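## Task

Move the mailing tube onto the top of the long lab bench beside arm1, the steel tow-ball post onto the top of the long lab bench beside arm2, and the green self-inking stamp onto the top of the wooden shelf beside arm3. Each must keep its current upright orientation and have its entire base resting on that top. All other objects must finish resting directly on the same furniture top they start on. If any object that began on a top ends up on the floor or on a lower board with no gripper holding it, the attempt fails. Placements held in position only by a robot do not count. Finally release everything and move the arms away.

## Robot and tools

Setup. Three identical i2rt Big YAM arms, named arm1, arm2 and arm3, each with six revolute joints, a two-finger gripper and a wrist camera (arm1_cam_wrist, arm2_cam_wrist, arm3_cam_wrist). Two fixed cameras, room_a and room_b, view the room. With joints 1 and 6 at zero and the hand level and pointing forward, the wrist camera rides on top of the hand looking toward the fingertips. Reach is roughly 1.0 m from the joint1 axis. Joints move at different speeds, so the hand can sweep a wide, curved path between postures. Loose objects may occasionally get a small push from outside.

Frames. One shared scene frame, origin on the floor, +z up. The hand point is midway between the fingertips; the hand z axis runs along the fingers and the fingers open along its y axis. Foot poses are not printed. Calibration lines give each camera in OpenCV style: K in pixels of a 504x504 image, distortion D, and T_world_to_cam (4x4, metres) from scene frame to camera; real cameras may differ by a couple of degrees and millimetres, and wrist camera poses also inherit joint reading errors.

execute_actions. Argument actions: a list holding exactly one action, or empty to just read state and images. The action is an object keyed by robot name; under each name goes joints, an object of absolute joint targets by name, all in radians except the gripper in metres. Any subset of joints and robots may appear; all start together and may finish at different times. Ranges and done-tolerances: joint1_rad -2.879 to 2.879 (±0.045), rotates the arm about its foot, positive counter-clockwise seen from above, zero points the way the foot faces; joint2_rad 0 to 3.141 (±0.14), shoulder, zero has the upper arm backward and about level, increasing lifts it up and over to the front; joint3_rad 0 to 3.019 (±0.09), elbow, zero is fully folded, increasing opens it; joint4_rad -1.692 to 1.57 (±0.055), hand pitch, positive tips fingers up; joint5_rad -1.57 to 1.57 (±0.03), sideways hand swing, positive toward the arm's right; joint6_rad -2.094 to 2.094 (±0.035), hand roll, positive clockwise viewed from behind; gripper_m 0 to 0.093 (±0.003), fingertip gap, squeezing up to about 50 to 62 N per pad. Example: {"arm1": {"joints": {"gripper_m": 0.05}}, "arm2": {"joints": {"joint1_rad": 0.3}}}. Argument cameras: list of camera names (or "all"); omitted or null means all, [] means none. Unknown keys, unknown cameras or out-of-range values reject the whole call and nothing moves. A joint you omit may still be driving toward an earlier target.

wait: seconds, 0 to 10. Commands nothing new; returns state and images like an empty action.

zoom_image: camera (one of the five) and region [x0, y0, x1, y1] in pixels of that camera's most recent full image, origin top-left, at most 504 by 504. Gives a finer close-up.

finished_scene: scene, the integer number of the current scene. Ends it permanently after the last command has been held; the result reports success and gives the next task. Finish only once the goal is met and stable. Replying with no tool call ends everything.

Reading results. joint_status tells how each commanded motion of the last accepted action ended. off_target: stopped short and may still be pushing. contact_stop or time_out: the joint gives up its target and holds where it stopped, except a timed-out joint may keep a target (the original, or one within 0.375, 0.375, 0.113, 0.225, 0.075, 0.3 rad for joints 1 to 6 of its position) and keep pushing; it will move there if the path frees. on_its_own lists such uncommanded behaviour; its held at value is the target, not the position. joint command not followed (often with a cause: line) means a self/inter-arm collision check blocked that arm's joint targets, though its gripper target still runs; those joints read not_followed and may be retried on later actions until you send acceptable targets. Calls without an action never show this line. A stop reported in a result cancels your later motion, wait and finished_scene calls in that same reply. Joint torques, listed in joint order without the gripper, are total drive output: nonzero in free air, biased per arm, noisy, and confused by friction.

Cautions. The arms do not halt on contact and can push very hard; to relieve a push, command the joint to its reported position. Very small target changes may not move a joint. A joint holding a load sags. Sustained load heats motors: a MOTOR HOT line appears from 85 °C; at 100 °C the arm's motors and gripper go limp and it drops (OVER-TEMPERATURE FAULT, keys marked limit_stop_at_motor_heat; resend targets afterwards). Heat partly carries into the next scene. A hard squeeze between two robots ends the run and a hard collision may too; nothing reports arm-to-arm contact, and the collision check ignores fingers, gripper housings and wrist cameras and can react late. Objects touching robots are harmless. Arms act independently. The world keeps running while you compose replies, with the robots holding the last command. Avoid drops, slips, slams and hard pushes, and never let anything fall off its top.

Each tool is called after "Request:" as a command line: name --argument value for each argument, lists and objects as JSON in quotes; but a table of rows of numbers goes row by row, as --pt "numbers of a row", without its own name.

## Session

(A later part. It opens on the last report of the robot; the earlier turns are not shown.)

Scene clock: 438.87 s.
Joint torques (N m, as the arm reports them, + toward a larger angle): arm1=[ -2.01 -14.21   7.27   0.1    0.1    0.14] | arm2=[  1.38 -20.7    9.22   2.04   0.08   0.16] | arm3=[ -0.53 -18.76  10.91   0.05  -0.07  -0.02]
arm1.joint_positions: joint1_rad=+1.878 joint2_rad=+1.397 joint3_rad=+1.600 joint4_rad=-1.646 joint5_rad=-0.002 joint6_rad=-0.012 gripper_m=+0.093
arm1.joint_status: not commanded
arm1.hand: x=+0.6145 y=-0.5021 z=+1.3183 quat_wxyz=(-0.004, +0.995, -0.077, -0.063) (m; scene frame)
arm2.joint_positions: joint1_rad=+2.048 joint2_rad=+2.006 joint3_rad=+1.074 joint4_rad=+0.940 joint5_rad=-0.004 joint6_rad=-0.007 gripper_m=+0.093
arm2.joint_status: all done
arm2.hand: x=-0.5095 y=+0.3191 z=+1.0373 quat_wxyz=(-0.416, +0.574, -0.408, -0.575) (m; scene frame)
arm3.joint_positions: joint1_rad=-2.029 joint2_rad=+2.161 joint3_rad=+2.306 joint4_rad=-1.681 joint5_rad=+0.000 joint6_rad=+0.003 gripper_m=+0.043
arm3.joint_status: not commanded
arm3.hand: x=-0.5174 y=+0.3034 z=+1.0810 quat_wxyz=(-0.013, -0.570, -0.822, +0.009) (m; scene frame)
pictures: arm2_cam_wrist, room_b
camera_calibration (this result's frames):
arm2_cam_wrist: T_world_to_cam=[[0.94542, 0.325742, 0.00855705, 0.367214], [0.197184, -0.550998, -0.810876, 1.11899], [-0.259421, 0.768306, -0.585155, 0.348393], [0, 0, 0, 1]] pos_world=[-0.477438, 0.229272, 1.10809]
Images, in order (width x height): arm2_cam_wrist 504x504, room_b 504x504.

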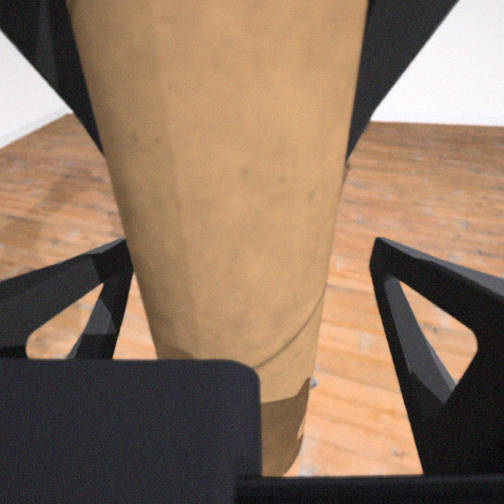

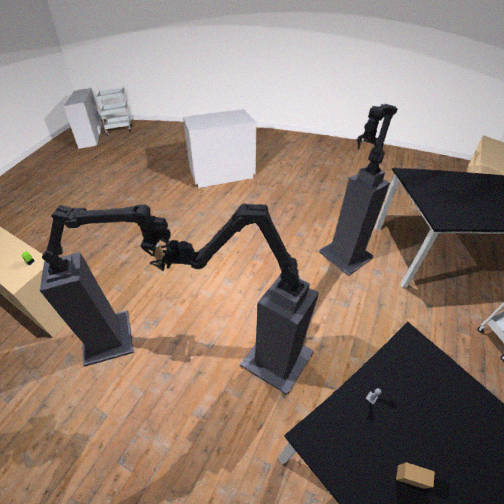

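Request:
execute_actions --actions '[{"arm2":{"joints":{"gripper_m":0.0}}}]' --cameras '[]'

Request:
execute_actions --actions '[{"arm3":{"joints":{"gripper_m":0.093}}}]' --cameras '["arm2_cam_wrist","room_b"]'

Scene clock: 444.37 s.
Joint torques (N m, as the arm reports them, + toward a larger angle): arm1=[ -1.96 -14.18   7.29   0.12   0.1    0.14] | arm2=[  0.79 -19.97   9.54   2.03   0.01   0.15] | arm3=[ -0.87 -18.91  10.92   0.06  -0.12  -0.03]
arm1.joint_positions: joint1_rad=+1.878 joint2_rad=+1.397 joint3_rad=+1.600 joint4_rad=-1.646 joint5_rad=-0.002 joint6_rad=-0.012 gripper_m=+0.093
arm1.joint_status: not commanded
arm1.hand: x=+0.6145 y=-0.5021 z=+1.3183 quat_wxyz=(-0.004, +0.995, -0.077, -0.063) (m; scene frame)
arm2.joint_positions: joint1_rad=+2.052 joint2_rad=+2.006 joint3_rad=+1.074 joint4_rad=+0.940 joint5_rad=-0.003 joint6_rad=-0.007 gripper_m=+0.044
arm2.joint_status: gripper_m off_target (ended at +0.044, target +0.000)
arm2.hand: x=-0.5122 y=+0.3182 z=+1.0373 quat_wxyz=(-0.415, +0.575, -0.408, -0.576) (m; scene frame)
arm3.joint_positions: joint1_rad=-2.026 joint2_rad=+2.161 joint3_rad=+2.306 joint4_rad=-1.681 joint5_rad=+0.001 joint6_rad=+0.002 gripper_m=+0.043
arm3.joint_status: not commanded
arm3.hand: x=-0.5159 y=+0.3040 z=+1.0810 quat_wxyz=(-0.013, -0.568, -0.823, +0.010) (m; scene frame)
pictures: none
No camera images: the call's "cameras" was empty. Leave "cameras" out to get every camera's image.

Scene clock: 445.07 s.
Joint torques (N m, as the arm reports them, + toward a larger angle): arm1=[ -2.07 -14.19   7.27   0.1    0.1    0.14] | arm2=[  0.85 -20.54   9.46   1.92   0.03   0.13] | arm3=[ -0.94 -18.68  10.99   0.07  -0.12  -0.01]
arm1.joint_positions: joint1_rad=+1.878 joint2_rad=+1.397 joint3_rad=+1.600 joint4_rad=-1.646 joint5_rad=-0.002 joint6_rad=-0.012 gripper_m=+0.093
arm1.joint_status: not commanded
arm1.hand: x=+0.6145 y=-0.5021 z=+1.3183 quat_wxyz=(-0.004, +0.995, -0.077, -0.063) (m; scene frame)
arm2.joint_positions: joint1_rad=+2.052 joint2_rad=+2.006 joint3_rad=+1.074 joint4_rad=+0.940 joint5_rad=-0.003 joint6_rad=-0.007 gripper_m=+0.044
arm2.joint_status: not commanded
arm2.hand: x=-0.5122 y=+0.3182 z=+1.0373 quat_wxyz=(-0.415, +0.575, -0.408, -0.576) (m; scene frame)
arm3.joint_positions: joint1_rad=-2.026 joint2_rad=+2.161 joint3_rad=+2.306 joint4_rad=-1.681 joint5_rad=+0.001 joint6_rad=+0.002 gripper_m=+0.093
arm3.joint_status: all done
arm3.hand: x=-0.5159 y=+0.3040 z=+1.0810 quat_wxyz=(-0.013, -0.568, -0.823, +0.010) (m; scene frame)
pictures: arm2_cam_wrist, room_b
camera_calibration (this result's frames):
arm2_cam_wrist: T_world_to_cam=[[0.944422, 0.328626, 0.00854234, 0.368612], [0.198854, -0.550398, -0.810875, 1.11969], [-0.261773, 0.767507, -0.585157, 0.347441], [0, 0, 0, 1]] pos_world=[-0.479828, 0.228475, 1.10808]
Images, in order (width x height): arm2_cam_wrist 504x504, room_b 504x504.

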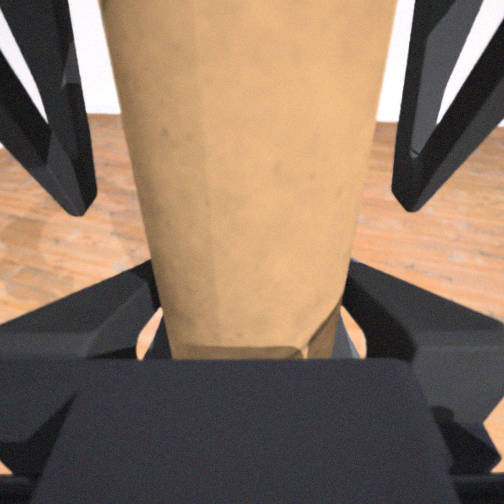

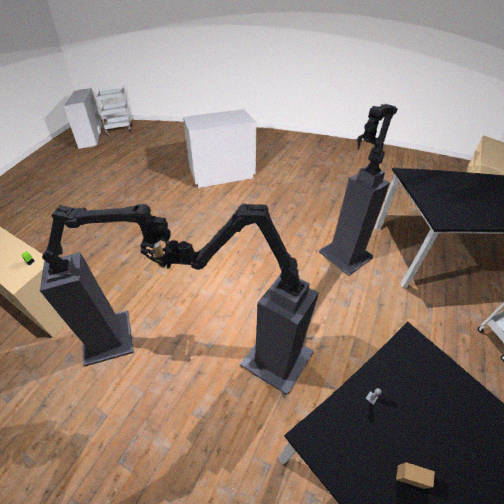

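Request:
execute_actions --actions '[{"arm3":{"joints":{"joint2_rad":1.6,"joint3_rad":1.9}}}]' --cameras '[]'

Request:
execute_actions --actions '[{"arm2":{"joints":{"joint1_rad":0.005,"joint2_rad":1.83,"joint3_rad":1.26,"joint4_rad":0.61}},"arm3":{"joints":{"joint1_rad":0.0,"joint2_rad":0.6,"joint3_rad":1.4,"joint4_rad":-1.3}}}]' --cameras '[]'

Request:
execute_actions --actions '[{"arm1":{"joints":{"joint2_rad":1.93,"joint3_rad":1.99}}}]' --cameras '["arm1_cam_wrist","room_b"]'

Scene clock: 459.87 s.
Joint torques (N m, as the arm reports them, + toward a larger angle): arm1=[ -2.03 -14.18   7.27   0.11   0.11   0.13] | arm2=[  1.04 -20.56   9.51   2.03   0.05   0.14] | arm3=[ -0.91 -11.04   7.45   0.49  -0.13  -0.02]
arm1.joint_positions: joint1_rad=+1.878 joint2_rad=+1.397 joint3_rad=+1.600 joint4_rad=-1.646 joint5_rad=-0.002 joint6_rad=-0.012 gripper_m=+0.093
arm1.joint_status: not commanded
arm1.hand: x=+0.6145 y=-0.5021 z=+1.3183 quat_wxyz=(-0.004, +0.995, -0.077, -0.063) (m; scene frame)
arm2.joint_positions: joint1_rad=+2.052 joint2_rad=+2.006 joint3_rad=+1.074 joint4_rad=+0.940 joint5_rad=-0.003 joint6_rad=-0.007 gripper_m=+0.044
arm2.joint_status: not commanded
arm2.hand: x=-0.5122 y=+0.3182 z=+1.0373 quat_wxyz=(-0.415, +0.575, -0.408, -0.576) (m; scene frame)
arm3.joint_positions: joint1_rad=-2.026 joint2_rad=+1.600 joint3_rad=+1.900 joint4_rad=-1.684 joint5_rad=+0.001 joint6_rad=+0.002 gripper_m=+0.093
arm3.joint_status: all done
arm3.hand: x=-0.5740 y=+0.4572 z=+1.2434 quat_wxyz=(-0.075, -0.566, -0.819, +0.053) (m; scene frame)
pictures: none
No camera images: the call's "cameras" was empty. Leave "cameras" out to get every camera's image.

Scene clock: 462.07 s.
Joint torques (N m, as the arm reports them, + toward a larger angle): arm1=[ -2.02 -14.17   7.29   0.12   0.1    0.13] | arm2=[  0.97 -20.04  10.72   1.92  -0.08   0.15] | arm3=[-0.94  4.    6.34  2.51 -0.02 -0.02]
arm1.joint_positions: joint1_rad=+1.878 joint2_rad=+1.397 joint3_rad=+1.600 joint4_rad=-1.646 joint5_rad=-0.002 joint6_rad=-0.012 gripper_m=+0.093
arm1.joint_status: not commanded
arm1.hand: x=+0.6145 y=-0.5021 z=+1.3183 quat_wxyz=(-0.004, +0.995, -0.077, -0.063) (m; scene frame)
arm2.joint_positions: joint1_rad=-0.006 joint2_rad=+1.834 joint3_rad=+1.245 joint4_rad=+0.611 joint5_rad=+0.000 joint6_rad=-0.007 gripper_m=+0.044
arm2.joint_status: all done
arm2.hand: x=+0.4576 y=-0.4809 z=+1.1702 quat_wxyz=(-0.713, -0.053, -0.697, +0.060) (m; scene frame)
arm3.joint_positions: joint1_rad=-0.007 joint2_rad=+0.595 joint3_rad=+1.403 joint4_rad=-1.313 joint5_rad=-0.002 joint6_rad=+0.002 gripper_m=+0.093
arm3.joint_status: all done
arm3.hand: x=-0.6000 y=+1.0982 z=+1.4225 quat_wxyz=(-0.466, +0.339, -0.792, -0.203) (m; scene frame)
pictures: none
No camera images: the call's "cameras" was empty. Leave "cameras" out to get every camera's image.

Scene clock: 463.53 s.
Joint torques (N m, as the arm reports them, + toward a larger angle): arm1=[ -1.76 -23.44  10.67  -0.06   0.11   0.13] | arm2=[  1.04 -20.14  11.9    2.55  -0.05   0.1 ] | arm3=[-0.72  3.96  6.31  2.51  0.   -0.02]
arm1.joint_positions: joint1_rad=+1.878 joint2_rad=+1.937 joint3_rad=+1.936 joint4_rad=-1.651 joint5_rad=-0.002 joint6_rad=-0.012 gripper_m=+0.093
arm1.joint_status: all done
arm1.hand: x=+0.4628 y=-0.4764 z=+1.1836 quat_wxyz=(+0.005, +0.996, -0.078, +0.041) (m; scene frame)
arm2.joint_positions: joint1_rad=-0.006 joint2_rad=+1.843 joint3_rad=+1.230 joint4_rad=+0.599 joint5_rad=+0.000 joint6_rad=-0.006 gripper_m=+0.044
arm2.joint_status: not commanded
arm2.hand: x=+0.4556 y=-0.4806 z=+1.1515 quat_wxyz=(-0.700, -0.055, -0.710, +0.059) (m; scene frame)
arm3.joint_positions: joint1_rad=-0.007 joint2_rad=+0.595 joint3_rad=+1.403 joint4_rad=-1.313 joint5_rad=-0.002 joint6_rad=+0.002 gripper_m=+0.093
arm3.joint_status: not commanded
arm3.hand: x=-0.6000 y=+1.0982 z=+1.4225 quat_wxyz=(-0.466, +0.339, -0.792, -0.203) (m; scene frame)
pictures: arm1_cam_wrist, room_b
camera_calibration (this result's frames):
arm1_cam_wrist: T_world_to_cam=[[0.148495, 0.988895, 0.00600732, 0.39453], [0.751129, -0.116739, 0.649751, -1.17122], [0.643237, -0.0919729, -0.760123, 0.679662], [0, 0, 0, 1]] pos_world=[0.383971, -0.464365, 1.27526]
Images, in order (width x height): arm1_cam_wrist 504x504, room_b 504x504.

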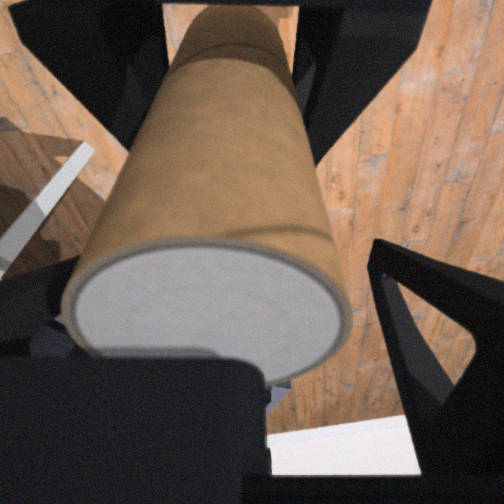

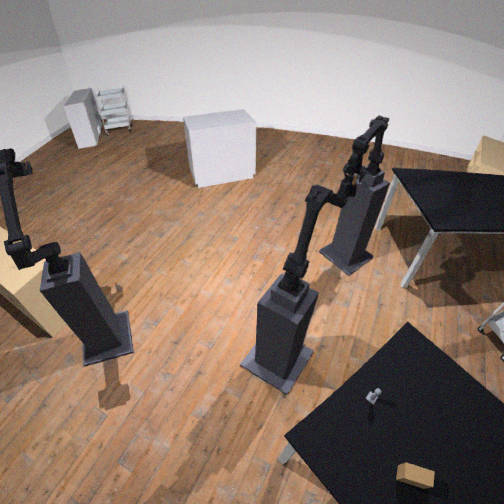

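Request:
execute_actions --actions '[{"arm1":{"joints":{"joint1_rad":1.915,"joint2_rad":1.91}}}]' --cameras '["arm1_cam_wrist"]'

Scene clock: 470.03 s.
Joint torques (N m, as the arm reports them, + toward a larger angle): arm1=[ -1.38 -24.94  10.7   -0.03   0.07   0.13] | arm2=[  1.52 -20.43  11.91   2.61  -0.01   0.13] | arm3=[-0.96  3.97  6.28  2.48 -0.01 -0.01]
arm1.joint_positions: joint1_rad=+1.916 joint2_rad=+1.932 joint3_rad=+1.936 joint4_rad=-1.651 joint5_rad=-0.002 joint6_rad=-0.012 gripper_m=+0.093
arm1.joint_status: all done
arm1.hand: x=+0.4600 y=-0.4981 z=+1.1869 quat_wxyz=(+0.004, +0.998, -0.059, +0.039) (m; scene frame)
arm2.joint_positions: joint1_rad=-0.006 joint2_rad=+1.843 joint3_rad=+1.230 joint4_rad=+0.599 joint5_rad=+0.000 joint6_rad=-0.006 gripper_m=+0.044
arm2.joint_status: not commanded
arm2.hand: x=+0.4556 y=-0.4806 z=+1.1515 quat_wxyz=(-0.700, -0.055, -0.710, +0.059) (m; scene frame)
arm3.joint_positions: joint1_rad=-0.007 joint2_rad=+0.595 joint3_rad=+1.403 joint4_rad=-1.313 joint5_rad=-0.002 joint6_rad=+0.002 gripper_m=+0.093
arm3.joint_status: not commanded
arm3.hand: x=-0.6000 y=+1.0982 z=+1.4225 quat_wxyz=(-0.466, +0.339, -0.792, -0.203) (m; scene frame)
pictures: arm1_cam_wrist
camera_calibration (this result's frames):
arm1_cam_wrist: T_world_to_cam=[[0.111033, 0.993794, 0.00678832, 0.435127], [0.75865, -0.0891695, 0.645368, -1.1583], [0.641968, -0.0665071, -0.763842, 0.699588], [0, 0, 0, 1]] pos_world=[0.38132, -0.489184, 1.27895]
Images, in order (width x height): arm1_cam_wrist 504x504.

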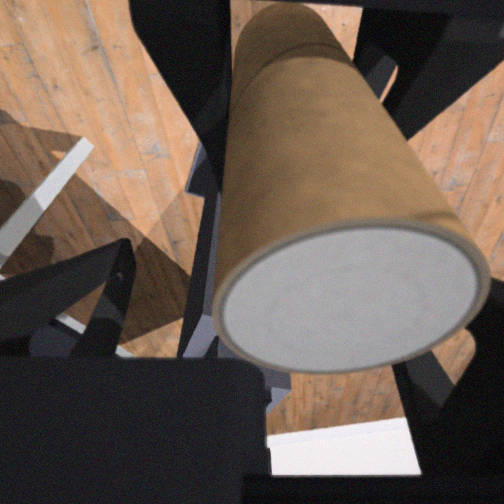

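Overshot; go halfway.

Request:
execute_actions --actions '[{"arm1":{"joints":{"joint1_rad":1.893}}}]' --cameras '["arm1_cam_wrist"]'

Scene clock: 475.97 s.
Joint torques (N m, as the arm reports them, + toward a larger angle): arm1=[ -2.21 -24.97  10.66  -0.05   0.07   0.13] | arm2=[  1.02 -20.08  11.89   2.6   -0.03   0.11] | arm3=[-0.92  3.95  6.33  2.51  0.   -0.03]
arm1.joint_positions: joint1_rad=+1.898 joint2_rad=+1.932 joint3_rad=+1.936 joint4_rad=-1.651 joint5_rad=-0.002 joint6_rad=-0.012 gripper_m=+0.093
arm1.joint_status: all done
arm1.hand: x=+0.4614 y=-0.4880 z=+1.1869 quat_wxyz=(+0.004, +0.997, -0.067, +0.039) (m; scene frame)
arm2.joint_positions: joint1_rad=-0.006 joint2_rad=+1.843 joint3_rad=+1.230 joint4_rad=+0.599 joint5_rad=+0.000 joint6_rad=-0.006 gripper_m=+0.044
arm2.joint_status: not commanded
arm2.hand: x=+0.4556 y=-0.4806 z=+1.1515 quat_wxyz=(-0.700, -0.055, -0.710, +0.059) (m; scene frame)
arm3.joint_positions: joint1_rad=-0.007 joint2_rad=+0.595 joint3_rad=+1.403 joint4_rad=-1.313 joint5_rad=-0.002 joint6_rad=+0.002 gripper_m=+0.093
arm3.joint_status: not commanded
arm3.hand: x=-0.6000 y=+1.0982 z=+1.4225 quat_wxyz=(-0.466, +0.339, -0.792, -0.203) (m; scene frame)
pictures: arm1_cam_wrist
camera_calibration (this result's frames):
arm1_cam_wrist: T_world_to_cam=[[0.128454, 0.991692, 0.0068279, 0.415799], [0.756952, -0.102491, 0.645383, -1.1642], [0.640721, -0.0777334, -0.763829, 0.694426], [0, 0, 0, 1]] pos_world=[0.382901, -0.477685, 1.27894]
Images, in order (width x height): arm1_cam_wrist 504x504.

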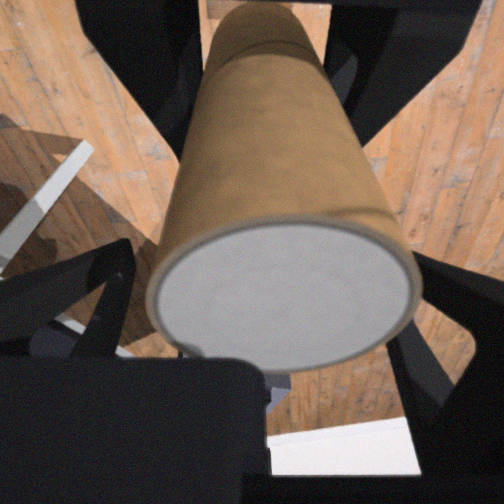

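Request:
execute_actions --actions '[{"arm1":{"joints":{"joint1_rad":1.888,"joint2_rad":1.97}}}]' --cameras '[]'

Request:
execute_actions --actions '[{"arm1":{"joints":{"gripper_m":0.0}}}]' --cameras '["arm1_cam_wrist"]'

Scene clock: 482.37 s.
Joint torques (N m, as the arm reports them, + toward a larger angle): arm1=[ -2.16 -20.9   10.42   0.07   0.06   0.13] | arm2=[  1.09 -20.43  11.83   2.46  -0.01   0.11] | arm3=[-0.76  4.06  6.34  2.49  0.   -0.02]
arm1.joint_positions: joint1_rad=+1.897 joint2_rad=+1.942 joint3_rad=+1.941 joint4_rad=-1.651 joint5_rad=-0.001 joint6_rad=-0.012 gripper_m=+0.093
arm1.joint_status: all done
arm1.hand: x=+0.4597 y=-0.4872 z=+1.1826 quat_wxyz=(+0.004, +0.997, -0.068, +0.042) (m; scene frame)
arm2.joint_positions: joint1_rad=-0.006 joint2_rad=+1.844 joint3_rad=+1.230 joint4_rad=+0.599 joint5_rad=+0.000 joint6_rad=-0.006 gripper_m=+0.044
arm2.joint_status: not commanded
arm2.hand: x=+0.4557 y=-0.4806 z=+1.1513 quat_wxyz=(-0.700, -0.055, -0.710, +0.059) (m; scene frame)
arm3.joint_positions: joint1_rad=-0.007 joint2_rad=+0.595 joint3_rad=+1.403 joint4_rad=-1.313 joint5_rad=-0.002 joint6_rad=+0.002 gripper_m=+0.093
arm3.joint_status: not commanded
arm3.hand: x=-0.6000 y=+1.0982 z=+1.4225 quat_wxyz=(-0.466, +0.339, -0.792, -0.203) (m; scene frame)
pictures: none
No camera images: the call's "cameras" was empty. Leave "cameras" out to get every camera's image.

Scene clock: 483.07 s.
Joint torques (N m, as the arm reports them, + toward a larger angle): arm1=[ -1.82 -20.6   10.36  -0.05  -0.02   0.11] | arm2=[  0.63 -20.09  12.03   2.66  -0.25   0.06] | arm3=[-0.87  3.87  6.35  2.49 -0.02 -0.02]
arm1.joint_positions: joint1_rad=+1.894 joint2_rad=+1.942 joint3_rad=+1.941 joint4_rad=-1.651 joint5_rad=+0.002 joint6_rad=-0.011 gripper_m=+0.040
arm1.joint_status: gripper_m off_target (ended at +0.040, target +0.000)
arm1.hand: x=+0.4600 y=-0.4850 z=+1.1826 quat_wxyz=(+0.003, +0.997, -0.070, +0.042) (m; scene frame)
arm2.joint_positions: joint1_rad=-0.007 joint2_rad=+1.844 joint3_rad=+1.230 joint4_rad=+0.599 joint5_rad=+0.005 joint6_rad=-0.001 gripper_m=+0.044
arm2.joint_status: not commanded
arm2.hand: x=+0.4554 y=-0.4824 z=+1.1513 quat_wxyz=(-0.700, -0.058, -0.709, +0.059) (m; scene frame)
arm3.joint_positions: joint1_rad=-0.007 joint2_rad=+0.595 joint3_rad=+1.403 joint4_rad=-1.313 joint5_rad=-0.002 joint6_rad=+0.002 gripper_m=+0.093
arm3.joint_status: not commanded
arm3.hand: x=-0.6000 y=+1.0982 z=+1.4225 quat_wxyz=(-0.466, +0.339, -0.792, -0.203) (m; scene frame)
pictures: arm1_cam_wrist
camera_calibration (this result's frames):
arm1_cam_wrist: T_world_to_cam=[[0.133434, 0.991008, 0.00988457, 0.406809], [0.751954, -0.107733, 0.650353, -1.16623], [0.64557, -0.0793465, -0.759568, 0.684226], [0, 0, 0, 1]] pos_world=[0.380955, -0.474503, 1.27416]
Images, in order (width x height): arm1_cam_wrist 504x504.

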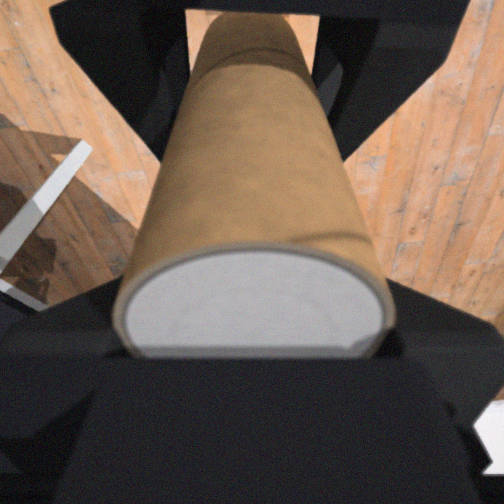

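Request:
execute_actions --actions '[{"arm1":{"joints":{"joint2_rad":1.94}},"arm2":{"joints":{"gripper_m":0.093}}}]' --cameras '[]'

Request:
execute_actions --actions '[{"arm2":{"joints":{"joint2_rad":1.57,"joint3_rad":0.87,"joint4_rad":0.7}}}]' --cameras '["arm2_cam_wrist"]'

Scene clock: 492.53 s.
Joint torques (N m, as the arm reports them, + toward a larger angle): arm1=[ -1.43 -23.66  10.43  -0.05  -0.02   0.11] | arm2=[  1.06 -20.64  11.8    2.48  -0.24   0.07] | arm3=[-0.76  3.88  6.33  2.5   0.   -0.03]
arm1.joint_positions: joint1_rad=+1.894 joint2_rad=+1.942 joint3_rad=+1.941 joint4_rad=-1.651 joint5_rad=+0.002 joint6_rad=-0.010 gripper_m=+0.040
arm1.joint_status: all done
arm1.hand: x=+0.4600 y=-0.4850 z=+1.1826 quat_wxyz=(+0.003, +0.997, -0.070, +0.042) (m; scene frame)
arm2.joint_positions: joint1_rad=-0.007 joint2_rad=+1.844 joint3_rad=+1.230 joint4_rad=+0.599 joint5_rad=+0.004 joint6_rad=-0.001 gripper_m=+0.093
arm2.joint_status: all done
arm2.hand: x=+0.4554 y=-0.4822 z=+1.1513 quat_wxyz=(-0.700, -0.058, -0.709, +0.059) (m; scene frame)
arm3.joint_positions: joint1_rad=-0.007 joint2_rad=+0.595 joint3_rad=+1.403 joint4_rad=-1.313 joint5_rad=-0.002 joint6_rad=+0.002 gripper_m=+0.093
arm3.joint_status: not commanded
arm3.hand: x=-0.6000 y=+1.0982 z=+1.4225 quat_wxyz=(-0.466, +0.339, -0.792, -0.203) (m; scene frame)
pictures: none
No camera images: the call's "cameras" was empty. Leave "cameras" out to get every camera's image.

Scene clock: 493.70 s.
Joint torques (N m, as the arm reports them, + toward a larger angle): arm1=[ -1.82 -22.74  10.29  -0.05  -0.02   0.11] | arm2=[  0.88 -13.37   9.71   2.63  -0.21   0.08] | arm3=[-0.7   4.01  6.36  2.54  0.   -0.02]
arm1.joint_positions: joint1_rad=+1.894 joint2_rad=+1.942 joint3_rad=+1.941 joint4_rad=-1.651 joint5_rad=+0.002 joint6_rad=-0.010 gripper_m=+0.040
arm1.joint_status: not commanded
arm1.hand: x=+0.4600 y=-0.4850 z=+1.1827 quat_wxyz=(+0.003, +0.997, -0.070, +0.042) (m; scene frame)
arm2.joint_positions: joint1_rad=-0.007 joint2_rad=+1.562 joint3_rad=+0.861 joint4_rad=+0.689 joint5_rad=+0.004 joint6_rad=-0.001 gripper_m=+0.093
arm2.joint_status: all done
arm2.hand: x=+0.3339 y=-0.4624 z=+1.1584 quat_wxyz=(-0.701, -0.058, -0.709, +0.059) (m; scene frame)
arm3.joint_positions: joint1_rad=-0.007 joint2_rad=+0.595 joint3_rad=+1.403 joint4_rad=-1.313 joint5_rad=-0.002 joint6_rad=+0.002 gripper_m=+0.093
arm3.joint_status: not commanded
arm3.hand: x=-0.6000 y=+1.0982 z=+1.4225 quat_wxyz=(-0.466, +0.339, -0.792, -0.203) (m; scene frame)
pictures: arm2_cam_wrist
camera_calibration (this result's frames):
arm2_cam_wrist: T_world_to_cam=[[-0.159643, -0.987169, 0.00326189, -0.408646], [-0.592735, 0.0932127, -0.799985, 1.16935], [0.789417, -0.129646, -0.600011, 0.490288], [0, 0, 0, 1]] pos_world=[0.240836, -0.448838, 1.23098]
Images, in order (width x height): arm2_cam_wrist 504x504.

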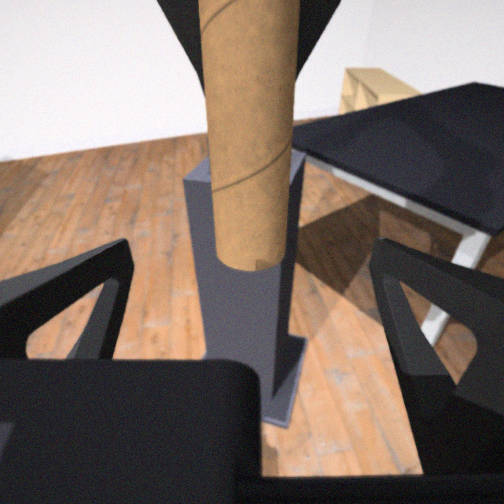

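Request:
execute_actions --actions '[{"arm1":{"joints":{"joint1_rad":-2.15}},"arm2":{"joints":{"joint2_rad":0.6,"joint3_rad":0.6,"joint4_rad":0.0}}}]' --cameras '[]'

Request:
execute_actions --actions '[{"arm1":{"joints":{"joint2_rad":2.166,"joint3_rad":1.8,"joint4_rad":-1.2}}}]' --cameras '["room_b","arm1_cam_wrist"]'

Scene clock: 509.00 s.
Joint torques (N m, as the arm reports them, + toward a larger angle): arm1=[ -0.77 -23.78  10.37  -0.04  -0.03   0.11] | arm2=[ 1.04 -1.73 12.32  1.81 -0.22  0.08] | arm3=[-0.71  3.94  6.34  2.47  0.   -0.03]
arm1.joint_positions: joint1_rad=-2.156 joint2_rad=+1.947 joint3_rad=+1.941 joint4_rad=-1.651 joint5_rad=+0.002 joint6_rad=-0.010 gripper_m=+0.040
arm1.joint_status: all done
arm1.hand: x=+1.3229 y=-1.0842 z=+1.1826 quat_wxyz=(+0.036, -0.501, -0.865, -0.021) (m; scene frame)
arm2.joint_positions: joint1_rad=-0.007 joint2_rad=+0.602 joint3_rad=+0.587 joint4_rad=+0.006 joint5_rad=+0.004 joint6_rad=-0.001 gripper_m=+0.093
arm2.joint_status: all done
arm2.hand: x=+0.0886 y=-0.4223 z=+1.2908 quat_wxyz=(-0.702, -0.058, -0.707, +0.059) (m; scene frame)
arm3.joint_positions: joint1_rad=-0.007 joint2_rad=+0.595 joint3_rad=+1.403 joint4_rad=-1.313 joint5_rad=-0.002 joint6_rad=+0.002 gripper_m=+0.093
arm3.joint_status: not commanded
arm3.hand: x=-0.6000 y=+1.0982 z=+1.4225 quat_wxyz=(-0.466, +0.339, -0.792, -0.203) (m; scene frame)
pictures: none
No camera images: the call's "cameras" was empty. Leave "cameras" out to get every camera's image.

Scene clock: 510.33 s.
Joint torques (N m, as the arm reports them, + toward a larger angle): arm1=[ -0.75 -27.05   8.36   0.58  -0.04   0.11] | arm2=[ 1.59 -1.68 12.15  1.73 -0.19  0.07] | arm3=[-0.9   4.02  6.37  2.48  0.   -0.03]
arm1.joint_positions: joint1_rad=-2.156 joint2_rad=+2.177 joint3_rad=+1.773 joint4_rad=-1.214 joint5_rad=+0.002 joint6_rad=-0.010 gripper_m=+0.040
arm1.joint_status: all done
arm1.hand: x=+1.3470 y=-1.1267 z=+0.9798 quat_wxyz=(+0.019, -0.501, -0.865, -0.011) (m; scene frame)
arm2.joint_positions: joint1_rad=-0.007 joint2_rad=+0.602 joint3_rad=+0.587 joint4_rad=+0.006 joint5_rad=+0.004 joint6_rad=-0.001 gripper_m=+0.093
arm2.joint_status: not commanded
arm2.hand: x=+0.0886 y=-0.4223 z=+1.2908 quat_wxyz=(-0.702, -0.058, -0.707, +0.059) (m; scene frame)
arm3.joint_positions: joint1_rad=-0.007 joint2_rad=+0.595 joint3_rad=+1.403 joint4_rad=-1.313 joint5_rad=-0.002 joint6_rad=+0.002 gripper_m=+0.093
arm3.joint_status: not commanded
arm3.hand: x=-0.6000 y=+1.0982 z=+1.4225 quat_wxyz=(-0.466, +0.339, -0.792, -0.203) (m; scene frame)
pictures: arm1_cam_wrist, room_b
camera_calibration (this result's frames):
arm1_cam_wrist: T_world_to_cam=[[-0.864153, -0.503111, 0.0108818, 0.585772], [-0.389142, 0.681796, 0.619453, 0.686413], [-0.319073, 0.531068, -0.784958, 1.91868], [0, 0, 0, 1]] pos_world=[1.38551, -1.19224, 1.07451]
Images, in order (width x height): arm1_cam_wrist 504x504, room_b 504x504.

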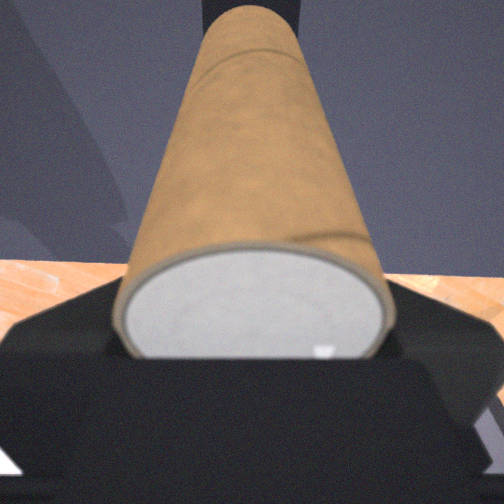

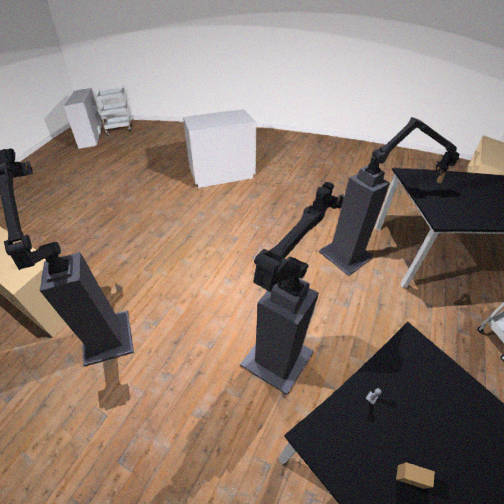

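Request:
execute_actions --actions '[{"arm1":{"joints":{"joint2_rad":2.28,"joint3_rad":1.8,"joint4_rad":-1.06}}}]' --cameras '["room_b","arm1_cam_wrist"]'

Scene clock: 519.23 s.
Joint torques (N m, as the arm reports them, + toward a larger angle): arm1=[ -0.73 -27.85   7.77   0.63  -0.03   0.11] | arm2=[ 1.17 -1.87 12.22  1.83 -0.18  0.08] | arm3=[-0.75  3.87  6.31  2.48  0.   -0.01]
arm1.joint_positions: joint1_rad=-2.156 joint2_rad=+2.294 joint3_rad=+1.773 joint4_rad=-1.075 joint5_rad=+0.002 joint6_rad=-0.010 gripper_m=+0.040
arm1.joint_status: all done
arm1.hand: x=+1.3547 y=-1.1402 z=+0.9058 quat_wxyz=(+0.010, -0.501, -0.865, -0.005) (m; scene frame)
arm2.joint_positions: joint1_rad=-0.007 joint2_rad=+0.602 joint3_rad=+0.587 joint4_rad=+0.006 joint5_rad=+0.004 joint6_rad=-0.001 gripper_m=+0.093
arm2.joint_status: not commanded
arm2.hand: x=+0.0886 y=-0.4223 z=+1.2908 quat_wxyz=(-0.702, -0.058, -0.707, +0.059) (m; scene frame)
arm3.joint_positions: joint1_rad=-0.007 joint2_rad=+0.595 joint3_rad=+1.403 joint4_rad=-1.313 joint5_rad=-0.002 joint6_rad=+0.002 gripper_m=+0.093
arm3.joint_status: not commanded
arm3.hand: x=-0.6000 y=+1.0982 z=+1.4225 quat_wxyz=(-0.466, +0.339, -0.792, -0.203) (m; scene frame)
pictures: arm1_cam_wrist, room_b
camera_calibration (this result's frames):
arm1_cam_wrist: T_world_to_cam=[[-0.864284, -0.502879, 0.0112306, 0.586535], [-0.395621, 0.693392, 0.602239, 0.782111], [-0.310641, 0.516062, -0.798237, 1.85374], [0, 0, 0, 1]] pos_world=[1.3922, -1.204, 1.00212]
Images, in order (width x height): arm1_cam_wrist 504x504, room_b 504x504.

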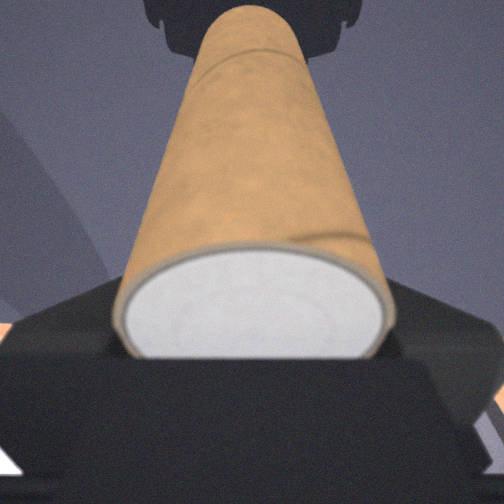

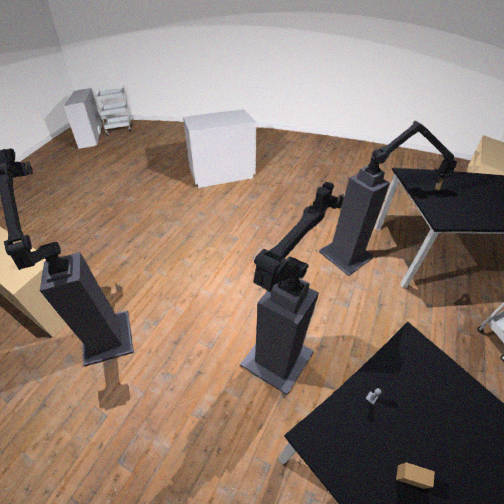

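Lower ~3.5 cm more.

Request:
execute_actions --actions '[{"arm1":{"joints":{"joint2_rad":2.345,"joint4_rad":-1.02}}}]' --cameras '["room_b"]'

Scene clock: 524.43 s.
Joint torques (N m, as the arm reports them, + toward a larger angle): arm1=[ -0.78 -25.32   7.96   0.62  -0.03   0.11] | arm2=[ 1.04 -1.78 12.11  1.83 -0.17  0.08] | arm3=[-0.78  4.07  6.35  2.52  0.   -0.03]
arm1.joint_positions: joint1_rad=-2.156 joint2_rad=+2.342 joint3_rad=+1.773 joint4_rad=-1.035 joint5_rad=+0.002 joint6_rad=-0.010 gripper_m=+0.040
arm1.joint_status: all done
arm1.hand: x=+1.3546 y=-1.1400 z=+0.8754 quat_wxyz=(+0.013, -0.501, -0.865, -0.007) (m; scene frame)
arm2.joint_positions: joint1_rad=-0.007 joint2_rad=+0.602 joint3_rad=+0.587 joint4_rad=+0.006 joint5_rad=+0.004 joint6_rad=-0.001 gripper_m=+0.093
arm2.joint_status: not commanded
arm2.hand: x=+0.0886 y=-0.4223 z=+1.2908 quat_wxyz=(-0.702, -0.058, -0.707, +0.059) (m; scene frame)
arm3.joint_positions: joint1_rad=-0.007 joint2_rad=+0.595 joint3_rad=+1.403 joint4_rad=-1.313 joint5_rad=-0.002 joint6_rad=+0.002 gripper_m=+0.093
arm3.joint_status: not commanded
arm3.hand: x=-0.6000 y=+1.0982 z=+1.4225 quat_wxyz=(-0.466, +0.339, -0.792, -0.203) (m; scene frame)
pictures: room_b
Images, in order (width x height): room_b 504x504.

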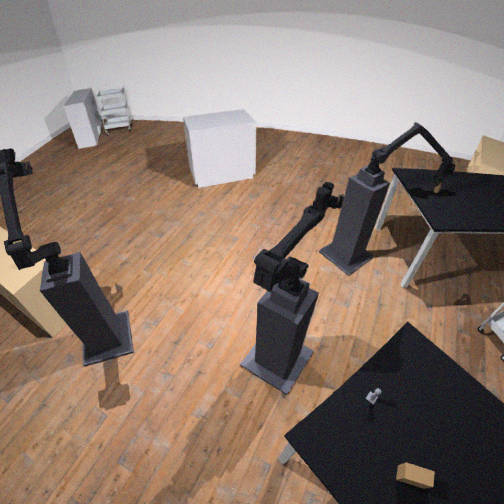

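Torque dropped: touching. Release and retreat.

Request:
execute_actions --actions '[{"arm1":{"joints":{"gripper_m":0.093}}}]' --cameras '[]'

Request:
execute_actions --actions '[{"arm1":{"joints":{"joint2_rad":1.9,"joint3_rad":1.8,"joint4_rad":-1.45}}}]'

Scene clock: 529.77 s.
Joint torques (N m, as the arm reports them, + toward a larger angle): arm1=[ -0.82 -25.94   7.73   0.63  -0.04   0.11] | arm2=[ 1.05 -1.59 12.25  1.79 -0.21  0.04] | arm3=[-0.73  3.86  6.36  2.5  -0.01 -0.02]
arm1.joint_positions: joint1_rad=-2.156 joint2_rad=+2.342 joint3_rad=+1.773 joint4_rad=-1.035 joint5_rad=+0.002 joint6_rad=-0.010 gripper_m=+0.093
arm1.joint_status: all done
arm1.hand: x=+1.3546 y=-1.1400 z=+0.8754 quat_wxyz=(+0.013, -0.501, -0.865, -0.007) (m; scene frame)
arm2.joint_positions: joint1_rad=-0.007 joint2_rad=+0.602 joint3_rad=+0.587 joint4_rad=+0.006 joint5_rad=+0.004 joint6_rad=-0.001 gripper_m=+0.093
arm2.joint_status: not commanded
arm2.hand: x=+0.0886 y=-0.4223 z=+1.2908 quat_wxyz=(-0.702, -0.058, -0.707, +0.059) (m; scene frame)
arm3.joint_positions: joint1_rad=-0.007 joint2_rad=+0.595 joint3_rad=+1.403 joint4_rad=-1.313 joint5_rad=-0.002 joint6_rad=+0.002 gripper_m=+0.093
arm3.joint_status: not commanded
arm3.hand: x=-0.6000 y=+1.0982 z=+1.4225 quat_wxyz=(-0.466, +0.339, -0.792, -0.203) (m; scene frame)
pictures: none
No camera images: the call's "cameras" was empty. Leave "cameras" out to get every camera's image.

Scene clock: 531.47 s.
Joint torques (N m, as the arm reports them, + toward a larger angle): arm1=[ -0.79 -23.3    8.15  -0.2   -0.03   0.11] | arm2=[ 1.3  -2.19 12.07  1.87 -0.19  0.06] | arm3=[-0.72  3.85  6.35  2.55  0.   -0.02]
arm1.joint_positions: joint1_rad=-2.156 joint2_rad=+1.903 joint3_rad=+1.787 joint4_rad=-1.437 joint5_rad=+0.002 joint6_rad=-0.010 gripper_m=+0.093
arm1.joint_status: all done
arm1.hand: x=+1.3272 y=-1.0918 z=+1.1482 quat_wxyz=(-0.009, -0.501, -0.865, +0.005) (m; scene frame)
arm2.joint_positions: joint1_rad=-0.007 joint2_rad=+0.602 joint3_rad=+0.587 joint4_rad=+0.006 joint5_rad=+0.004 joint6_rad=-0.001 gripper_m=+0.093
arm2.joint_status: not commanded
arm2.hand: x=+0.0886 y=-0.4223 z=+1.2908 quat_wxyz=(-0.702, -0.058, -0.707, +0.059) (m; scene frame)
arm3.joint_positions: joint1_rad=-0.007 joint2_rad=+0.595 joint3_rad=+1.403 joint4_rad=-1.313 joint5_rad=-0.002 joint6_rad=+0.002 gripper_m=+0.093
arm3.joint_status: not commanded
arm3.hand: x=-0.6000 y=+1.0982 z=+1.4225 quat_wxyz=(-0.466, +0.339, -0.792, -0.203) (m; scene frame)
pictures: arm1_cam_wrist, arm2_cam_wrist, arm3_cam_wrist, room_a, room_b
camera_calibration (this result's frames):
arm1_cam_wrist: T_world_to_cam=[[-0.86455, -0.502406, 0.0118987, 0.584522], [-0.407811, 0.715213, 0.567592, 0.671457], [-0.293672, 0.485859, -0.823224, 1.98686], [0, 0, 0, 1]] pos_world=[1.36266, -1.1519, 1.24756]
arm2_cam_wrist: T_world_to_cam=[[-0.15965, -0.987168, 0.00326612, -0.408603], [-0.590323, 0.0928173, -0.801813, 1.12808], [0.791221, -0.129937, -0.597567, 0.765176], [0, 0, 0, 1]] pos_world=[-0.00472486, -0.40864, 1.36309]
arm3_cam_wrist: T_world_to_cam=[[0.730668, -0.682671, -0.0091525, 1.20045], [-0.620671, -0.658604, -0.425451, 0.960699], [0.284415, 0.316544, -0.904935, 1.23323], [0, 0, 0, 1]] pos_world=[-0.631605, 1.06186, 1.53571]
Images, in order (width x height): arm1_cam_wrist 504x504, arm2_cam_wrist 504x504, arm3_cam_wrist 504x504, room_a 504x504, room_b 504x504.

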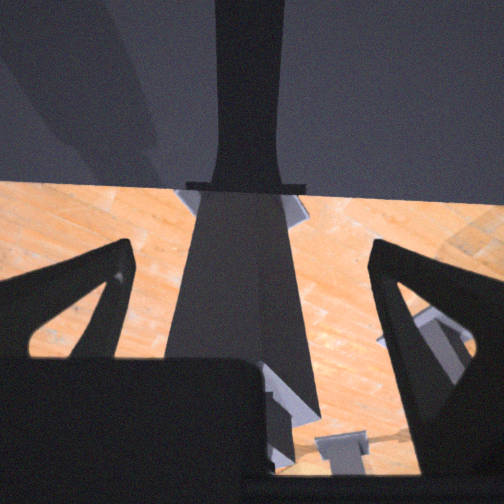

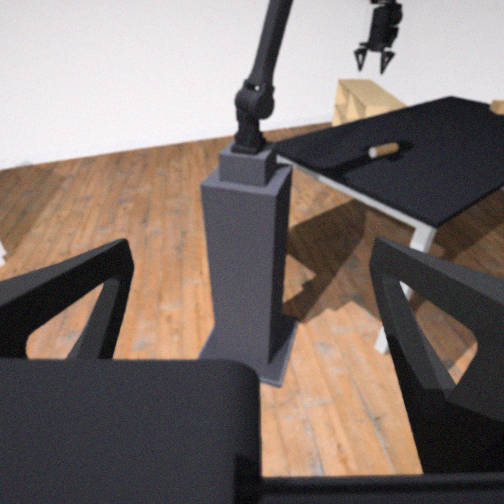

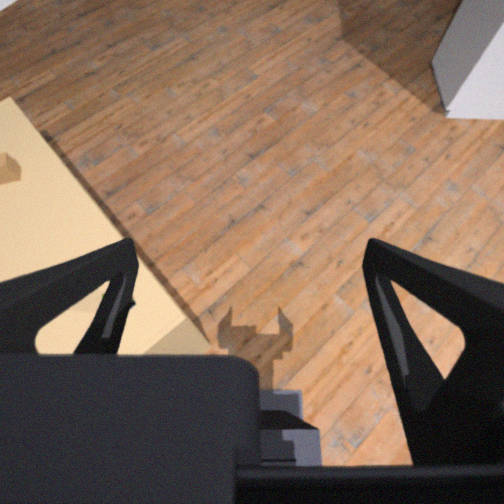

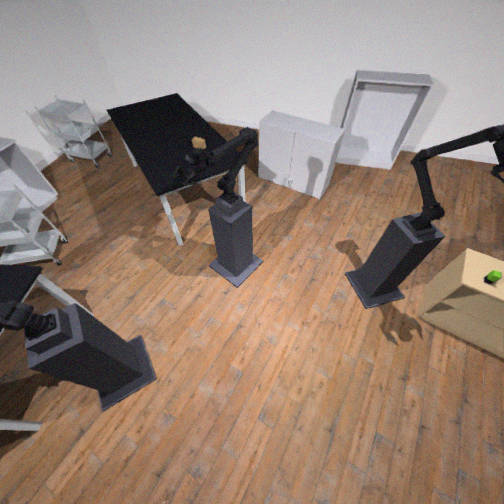

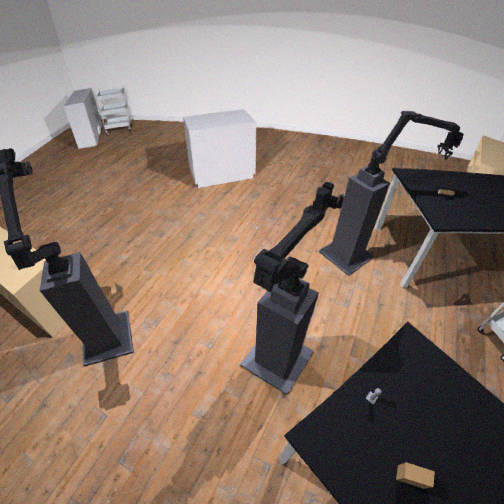

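Request:
execute_actions --actions '[{"arm1":{"joints":{"joint2_rad":2.36,"joint3_rad":2.04,"joint4_rad":-1.25}}}]' --cameras '["arm1_cam_wrist","arm2_cam_wrist"]'

Scene clock: 558.10 s.
Joint torques (N m, as the arm reports them, + toward a larger angle): arm1=[ -0.77 -28.72   8.73   0.36  -0.03   0.11] | arm2=[ 1.09 -1.81 12.18  1.85 -0.23  0.09] | arm3=[-0.73  3.68  6.34  2.5   0.01 -0.02]
arm1.joint_positions: joint1_rad=-2.156 joint2_rad=+2.374 joint3_rad=+2.010 joint4_rad=-1.257 joint5_rad=+0.002 joint6_rad=-0.010 gripper_m=+0.093
arm1.joint_status: all done
arm1.hand: x=+1.3728 y=-1.1726 z=+0.9351 quat_wxyz=(+0.021, -0.501, -0.865, -0.012) (m; scene frame)
arm2.joint_positions: joint1_rad=-0.007 joint2_rad=+0.602 joint3_rad=+0.587 joint4_rad=+0.006 joint5_rad=+0.004 joint6_rad=-0.001 gripper_m=+0.093
arm2.joint_status: not commanded
arm2.hand: x=+0.0886 y=-0.4223 z=+1.2908 quat_wxyz=(-0.702, -0.058, -0.707, +0.059) (m; scene frame)
arm3.joint_positions: joint1_rad=-0.007 joint2_rad=+0.595 joint3_rad=+1.403 joint4_rad=-1.313 joint5_rad=-0.002 joint6_rad=+0.002 gripper_m=+0.093
arm3.joint_status: not commanded
arm3.hand: x=-0.6000 y=+1.0982 z=+1.4225 quat_wxyz=(-0.466, +0.339, -0.792, -0.203) (m; scene frame)
pictures: arm1_cam_wrist, arm2_cam_wrist
camera_calibration (this result's frames):
arm1_cam_wrist: T_world_to_cam=[[-0.864126, -0.503159, 0.0108076, 0.585434], [-0.387755, 0.679314, 0.62304, 0.747375], [-0.32083, 0.534195, -0.782115, 1.91959], [0, 0, 0, 1]] pos_world=[1.41155, -1.23857, 1.02937]
arm2_cam_wrist: T_world_to_cam=[[-0.15965, -0.987168, 0.00326612, -0.408603], [-0.590323, 0.0928173, -0.801813, 1.12808], [0.791221, -0.129937, -0.597567, 0.765176], [0, 0, 0, 1]] pos_world=[-0.00472486, -0.40864, 1.36309]
Images, in order (width x height): arm1_cam_wrist 504x504, arm2_cam_wrist 504x504.

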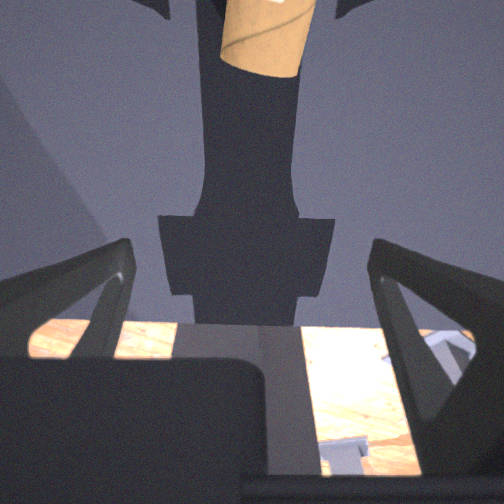

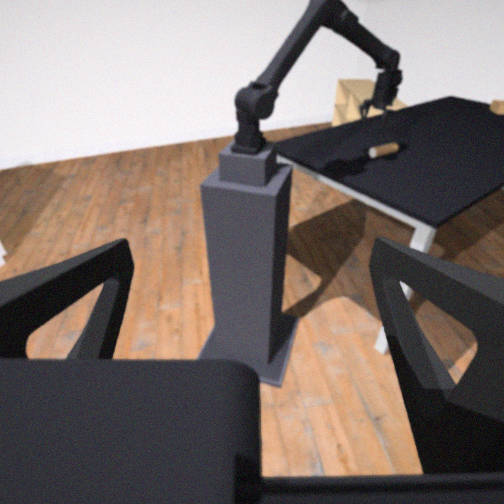

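Request:
execute_actions --actions '[{"arm1":{"joints":{"joint2_rad":2.66,"joint3_rad":2.38,"joint4_rad":-1.27}}}]' --cameras '["arm1_cam_wrist","arm2_cam_wrist"]'

Scene clock: 575.63 s.
Joint torques (N m, as the arm reports them, + toward a larger angle): arm1=[ -0.73 -31.44  10.11  -0.11  -0.04   0.12] | arm2=[ 0.73 -1.55 12.11  1.83 -0.23  0.06] | arm3=[-0.61  4.02  6.35  2.49 -0.01 -0.03]
arm1.joint_positions: joint1_rad=-2.156 joint2_rad=+2.678 joint3_rad=+2.331 joint4_rad=-1.262 joint5_rad=+0.002 joint6_rad=-0.010 gripper_m=+0.093
arm1.joint_status: all done
arm1.hand: x=+1.3999 y=-1.2207 z=+0.8358 quat_wxyz=(+0.016, -0.501, -0.865, -0.009) (m; scene frame)
arm2.joint_positions: joint1_rad=-0.007 joint2_rad=+0.602 joint3_rad=+0.587 joint4_rad=+0.006 joint5_rad=+0.004 joint6_rad=-0.001 gripper_m=+0.093
arm2.joint_status: not commanded
arm2.hand: x=+0.0886 y=-0.4223 z=+1.2908 quat_wxyz=(-0.702, -0.058, -0.707, +0.059) (m; scene frame)
arm3.joint_positions: joint1_rad=-0.007 joint2_rad=+0.595 joint3_rad=+1.403 joint4_rad=-1.313 joint5_rad=-0.002 joint6_rad=+0.002 gripper_m=+0.093
arm3.joint_status: not commanded
arm3.hand: x=-0.6000 y=+1.0982 z=+1.4225 quat_wxyz=(-0.466, +0.339, -0.792, -0.203) (m; scene frame)
pictures: arm1_cam_wrist, arm2_cam_wrist
camera_calibration (this result's frames):
arm1_cam_wrist: T_world_to_cam=[[-0.864203, -0.503022, 0.0110171, 0.585826], [-0.391665, 0.68631, 0.612843, 0.874897], [-0.315835, 0.525306, -0.790128, 1.86515], [0, 0, 0, 1]] pos_world=[1.43802, -1.28554, 0.931076]
arm2_cam_wrist: T_world_to_cam=[[-0.15965, -0.987168, 0.00326612, -0.408603], [-0.590323, 0.0928173, -0.801813, 1.12808], [0.791221, -0.129937, -0.597567, 0.765176], [0, 0, 0, 1]] pos_world=[-0.00472486, -0.40864, 1.36309]
Images, in order (width x height): arm1_cam_wrist 504x504, arm2_cam_wrist 504x504.

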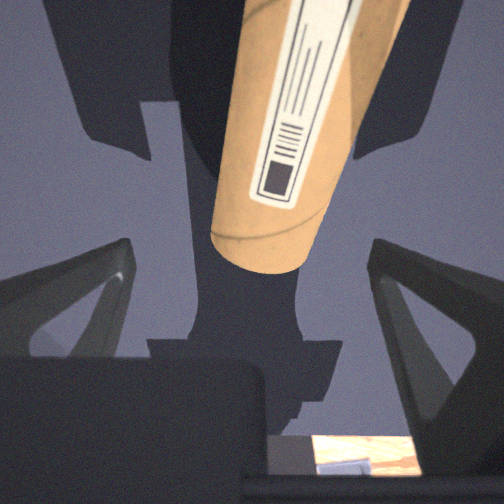

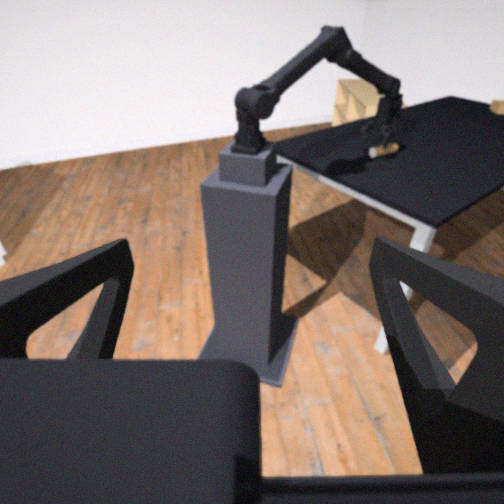

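Request:
execute_actions --actions '[{"arm1":{"joints":{"joint1_rad":-2.175,"joint2_rad":2.86,"joint3_rad":2.64,"joint4_rad":-1.3,"joint6_rad":0.25}}}]' --cameras '["arm1_cam_wrist"]'

Scene clock: 587.60 s.
Joint torques (N m, as the arm reports them, + toward a larger angle): arm1=[ -2.09 -31.12  10.38  -0.1    0.05   0.14] | arm2=[ 0.9  -2.2  12.17  1.88 -0.21  0.07] | arm3=[-0.84  4.09  6.27  2.47  0.   -0.01]
arm1.joint_positions: joint1_rad=-2.171 joint2_rad=+2.861 joint3_rad=+2.588 joint4_rad=-1.290 joint5_rad=+0.000 joint6_rad=+0.236 gripper_m=+0.093
arm1.joint_status: all done
arm1.hand: x=+1.4065 y=-1.2552 z=+0.7934 quat_wxyz=(-0.005, -0.610, -0.793, +0.001) (m; scene frame)
arm2.joint_positions: joint1_rad=-0.007 joint2_rad=+0.602 joint3_rad=+0.587 joint4_rad=+0.006 joint5_rad=+0.004 joint6_rad=-0.001 gripper_m=+0.093
arm2.joint_status: not commanded
arm2.hand: x=+0.0886 y=-0.4223 z=+1.2908 quat_wxyz=(-0.702, -0.058, -0.707, +0.059) (m; scene frame)
arm3.joint_positions: joint1_rad=-0.007 joint2_rad=+0.595 joint3_rad=+1.403 joint4_rad=-1.313 joint5_rad=-0.002 joint6_rad=+0.002 gripper_m=+0.093
arm3.joint_status: not commanded
arm3.hand: x=-0.6000 y=+1.0982 z=+1.4225 quat_wxyz=(-0.466, +0.339, -0.792, -0.203) (m; scene frame)
pictures: arm1_cam_wrist
camera_calibration (this result's frames):
arm1_cam_wrist: T_world_to_cam=[[-0.964992, -0.262174, 0.00748792, 1.02148], [-0.209999, 0.789424, 0.57681, 0.829637], [-0.157136, 0.555044, -0.816844, 1.68719], [0, 0, 0, 1]] pos_world=[1.42506, -1.3236, 0.891981]
Images, in order (width x height): arm1_cam_wrist 504x504.

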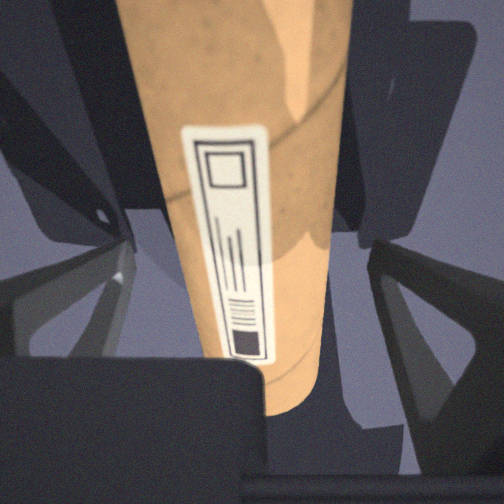

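Good enough; grip and lift.

Request:
execute_actions --actions '[{"arm1":{"joints":{"gripper_m":0.0}}}]' --cameras '[]'

Request:
execute_actions --actions '[{"arm1":{"joints":{"joint2_rad":2.0,"joint3_rad":1.6,"joint4_rad":-1.15,"joint6_rad":0.0,"joint1_rad":-2.15}}}]' --cameras '[]'

Scene clock: 594.93 s.
Joint torques (N m, as the arm reports them, + toward a larger angle): arm1=[ -1.67 -31.09  10.34  -0.09   0.06   0.13] | arm2=[ 0.86 -1.74 12.02  1.82 -0.2   0.06] | arm3=[-0.7   3.87  6.33  2.5  -0.01 -0.03]
arm1.joint_positions: joint1_rad=-2.171 joint2_rad=+2.861 joint3_rad=+2.588 joint4_rad=-1.290 joint5_rad=+0.000 joint6_rad=+0.238 gripper_m=+0.047
arm1.joint_status: gripper_m off_target (ended at +0.047, target +0.000)
arm1.hand: x=+1.4065 y=-1.2552 z=+0.7934 quat_wxyz=(-0.005, -0.610, -0.792, +0.001) (m; scene frame)
arm2.joint_positions: joint1_rad=-0.007 joint2_rad=+0.602 joint3_rad=+0.587 joint4_rad=+0.006 joint5_rad=+0.004 joint6_rad=-0.001 gripper_m=+0.093
arm2.joint_status: not commanded
arm2.hand: x=+0.0886 y=-0.4223 z=+1.2908 quat_wxyz=(-0.702, -0.058, -0.707, +0.059) (m; scene frame)
arm3.joint_positions: joint1_rad=-0.007 joint2_rad=+0.595 joint3_rad=+1.403 joint4_rad=-1.313 joint5_rad=-0.002 joint6_rad=+0.002 gripper_m=+0.093
arm3.joint_status: not commanded
arm3.hand: x=-0.6000 y=+1.0982 z=+1.4225 quat_wxyz=(-0.466, +0.339, -0.792, -0.203) (m; scene frame)
pictures: none
No camera images: the call's "cameras" was empty. Leave "cameras" out to get every camera's image.

Scene clock: 596.77 s.
Joint torques (N m, as the arm reports them, + toward a larger angle): arm1=[ -0.83 -23.61   7.26   0.38   0.04  -0.12] | arm2=[ 0.53 -2.08 12.14  1.81 -0.25  0.08] | arm3=[-0.69  3.86  6.35  2.5  -0.01 -0.02]
arm1.joint_positions: joint1_rad=-2.154 joint2_rad=+2.009 joint3_rad=+1.592 joint4_rad=-1.156 joint5_rad=+0.000 joint6_rad=+0.013 gripper_m=+0.047
arm1.joint_status: all done
arm1.hand: x=+1.3280 y=-1.0904 z=+1.0156 quat_wxyz=(+0.000, -0.510, -0.860, -0.001) (m; scene frame)
arm2.joint_positions: joint1_rad=-0.007 joint2_rad=+0.602 joint3_rad=+0.587 joint4_rad=+0.006 joint5_rad=+0.004 joint6_rad=-0.001 gripper_m=+0.093
arm2.joint_status: not commanded
arm2.hand: x=+0.0886 y=-0.4223 z=+1.2908 quat_wxyz=(-0.702, -0.058, -0.707, +0.059) (m; scene frame)
arm3.joint_positions: joint1_rad=-0.007 joint2_rad=+0.595 joint3_rad=+1.403 joint4_rad=-1.313 joint5_rad=-0.002 joint6_rad=+0.002 gripper_m=+0.093
arm3.joint_status: not commanded
arm3.hand: x=-0.6000 y=+1.0982 z=+1.4225 quat_wxyz=(-0.466, +0.339, -0.792, -0.203) (m; scene frame)
pictures: none
No camera images: the call's "cameras" was empty. Leave "cameras" out to get every camera's image.


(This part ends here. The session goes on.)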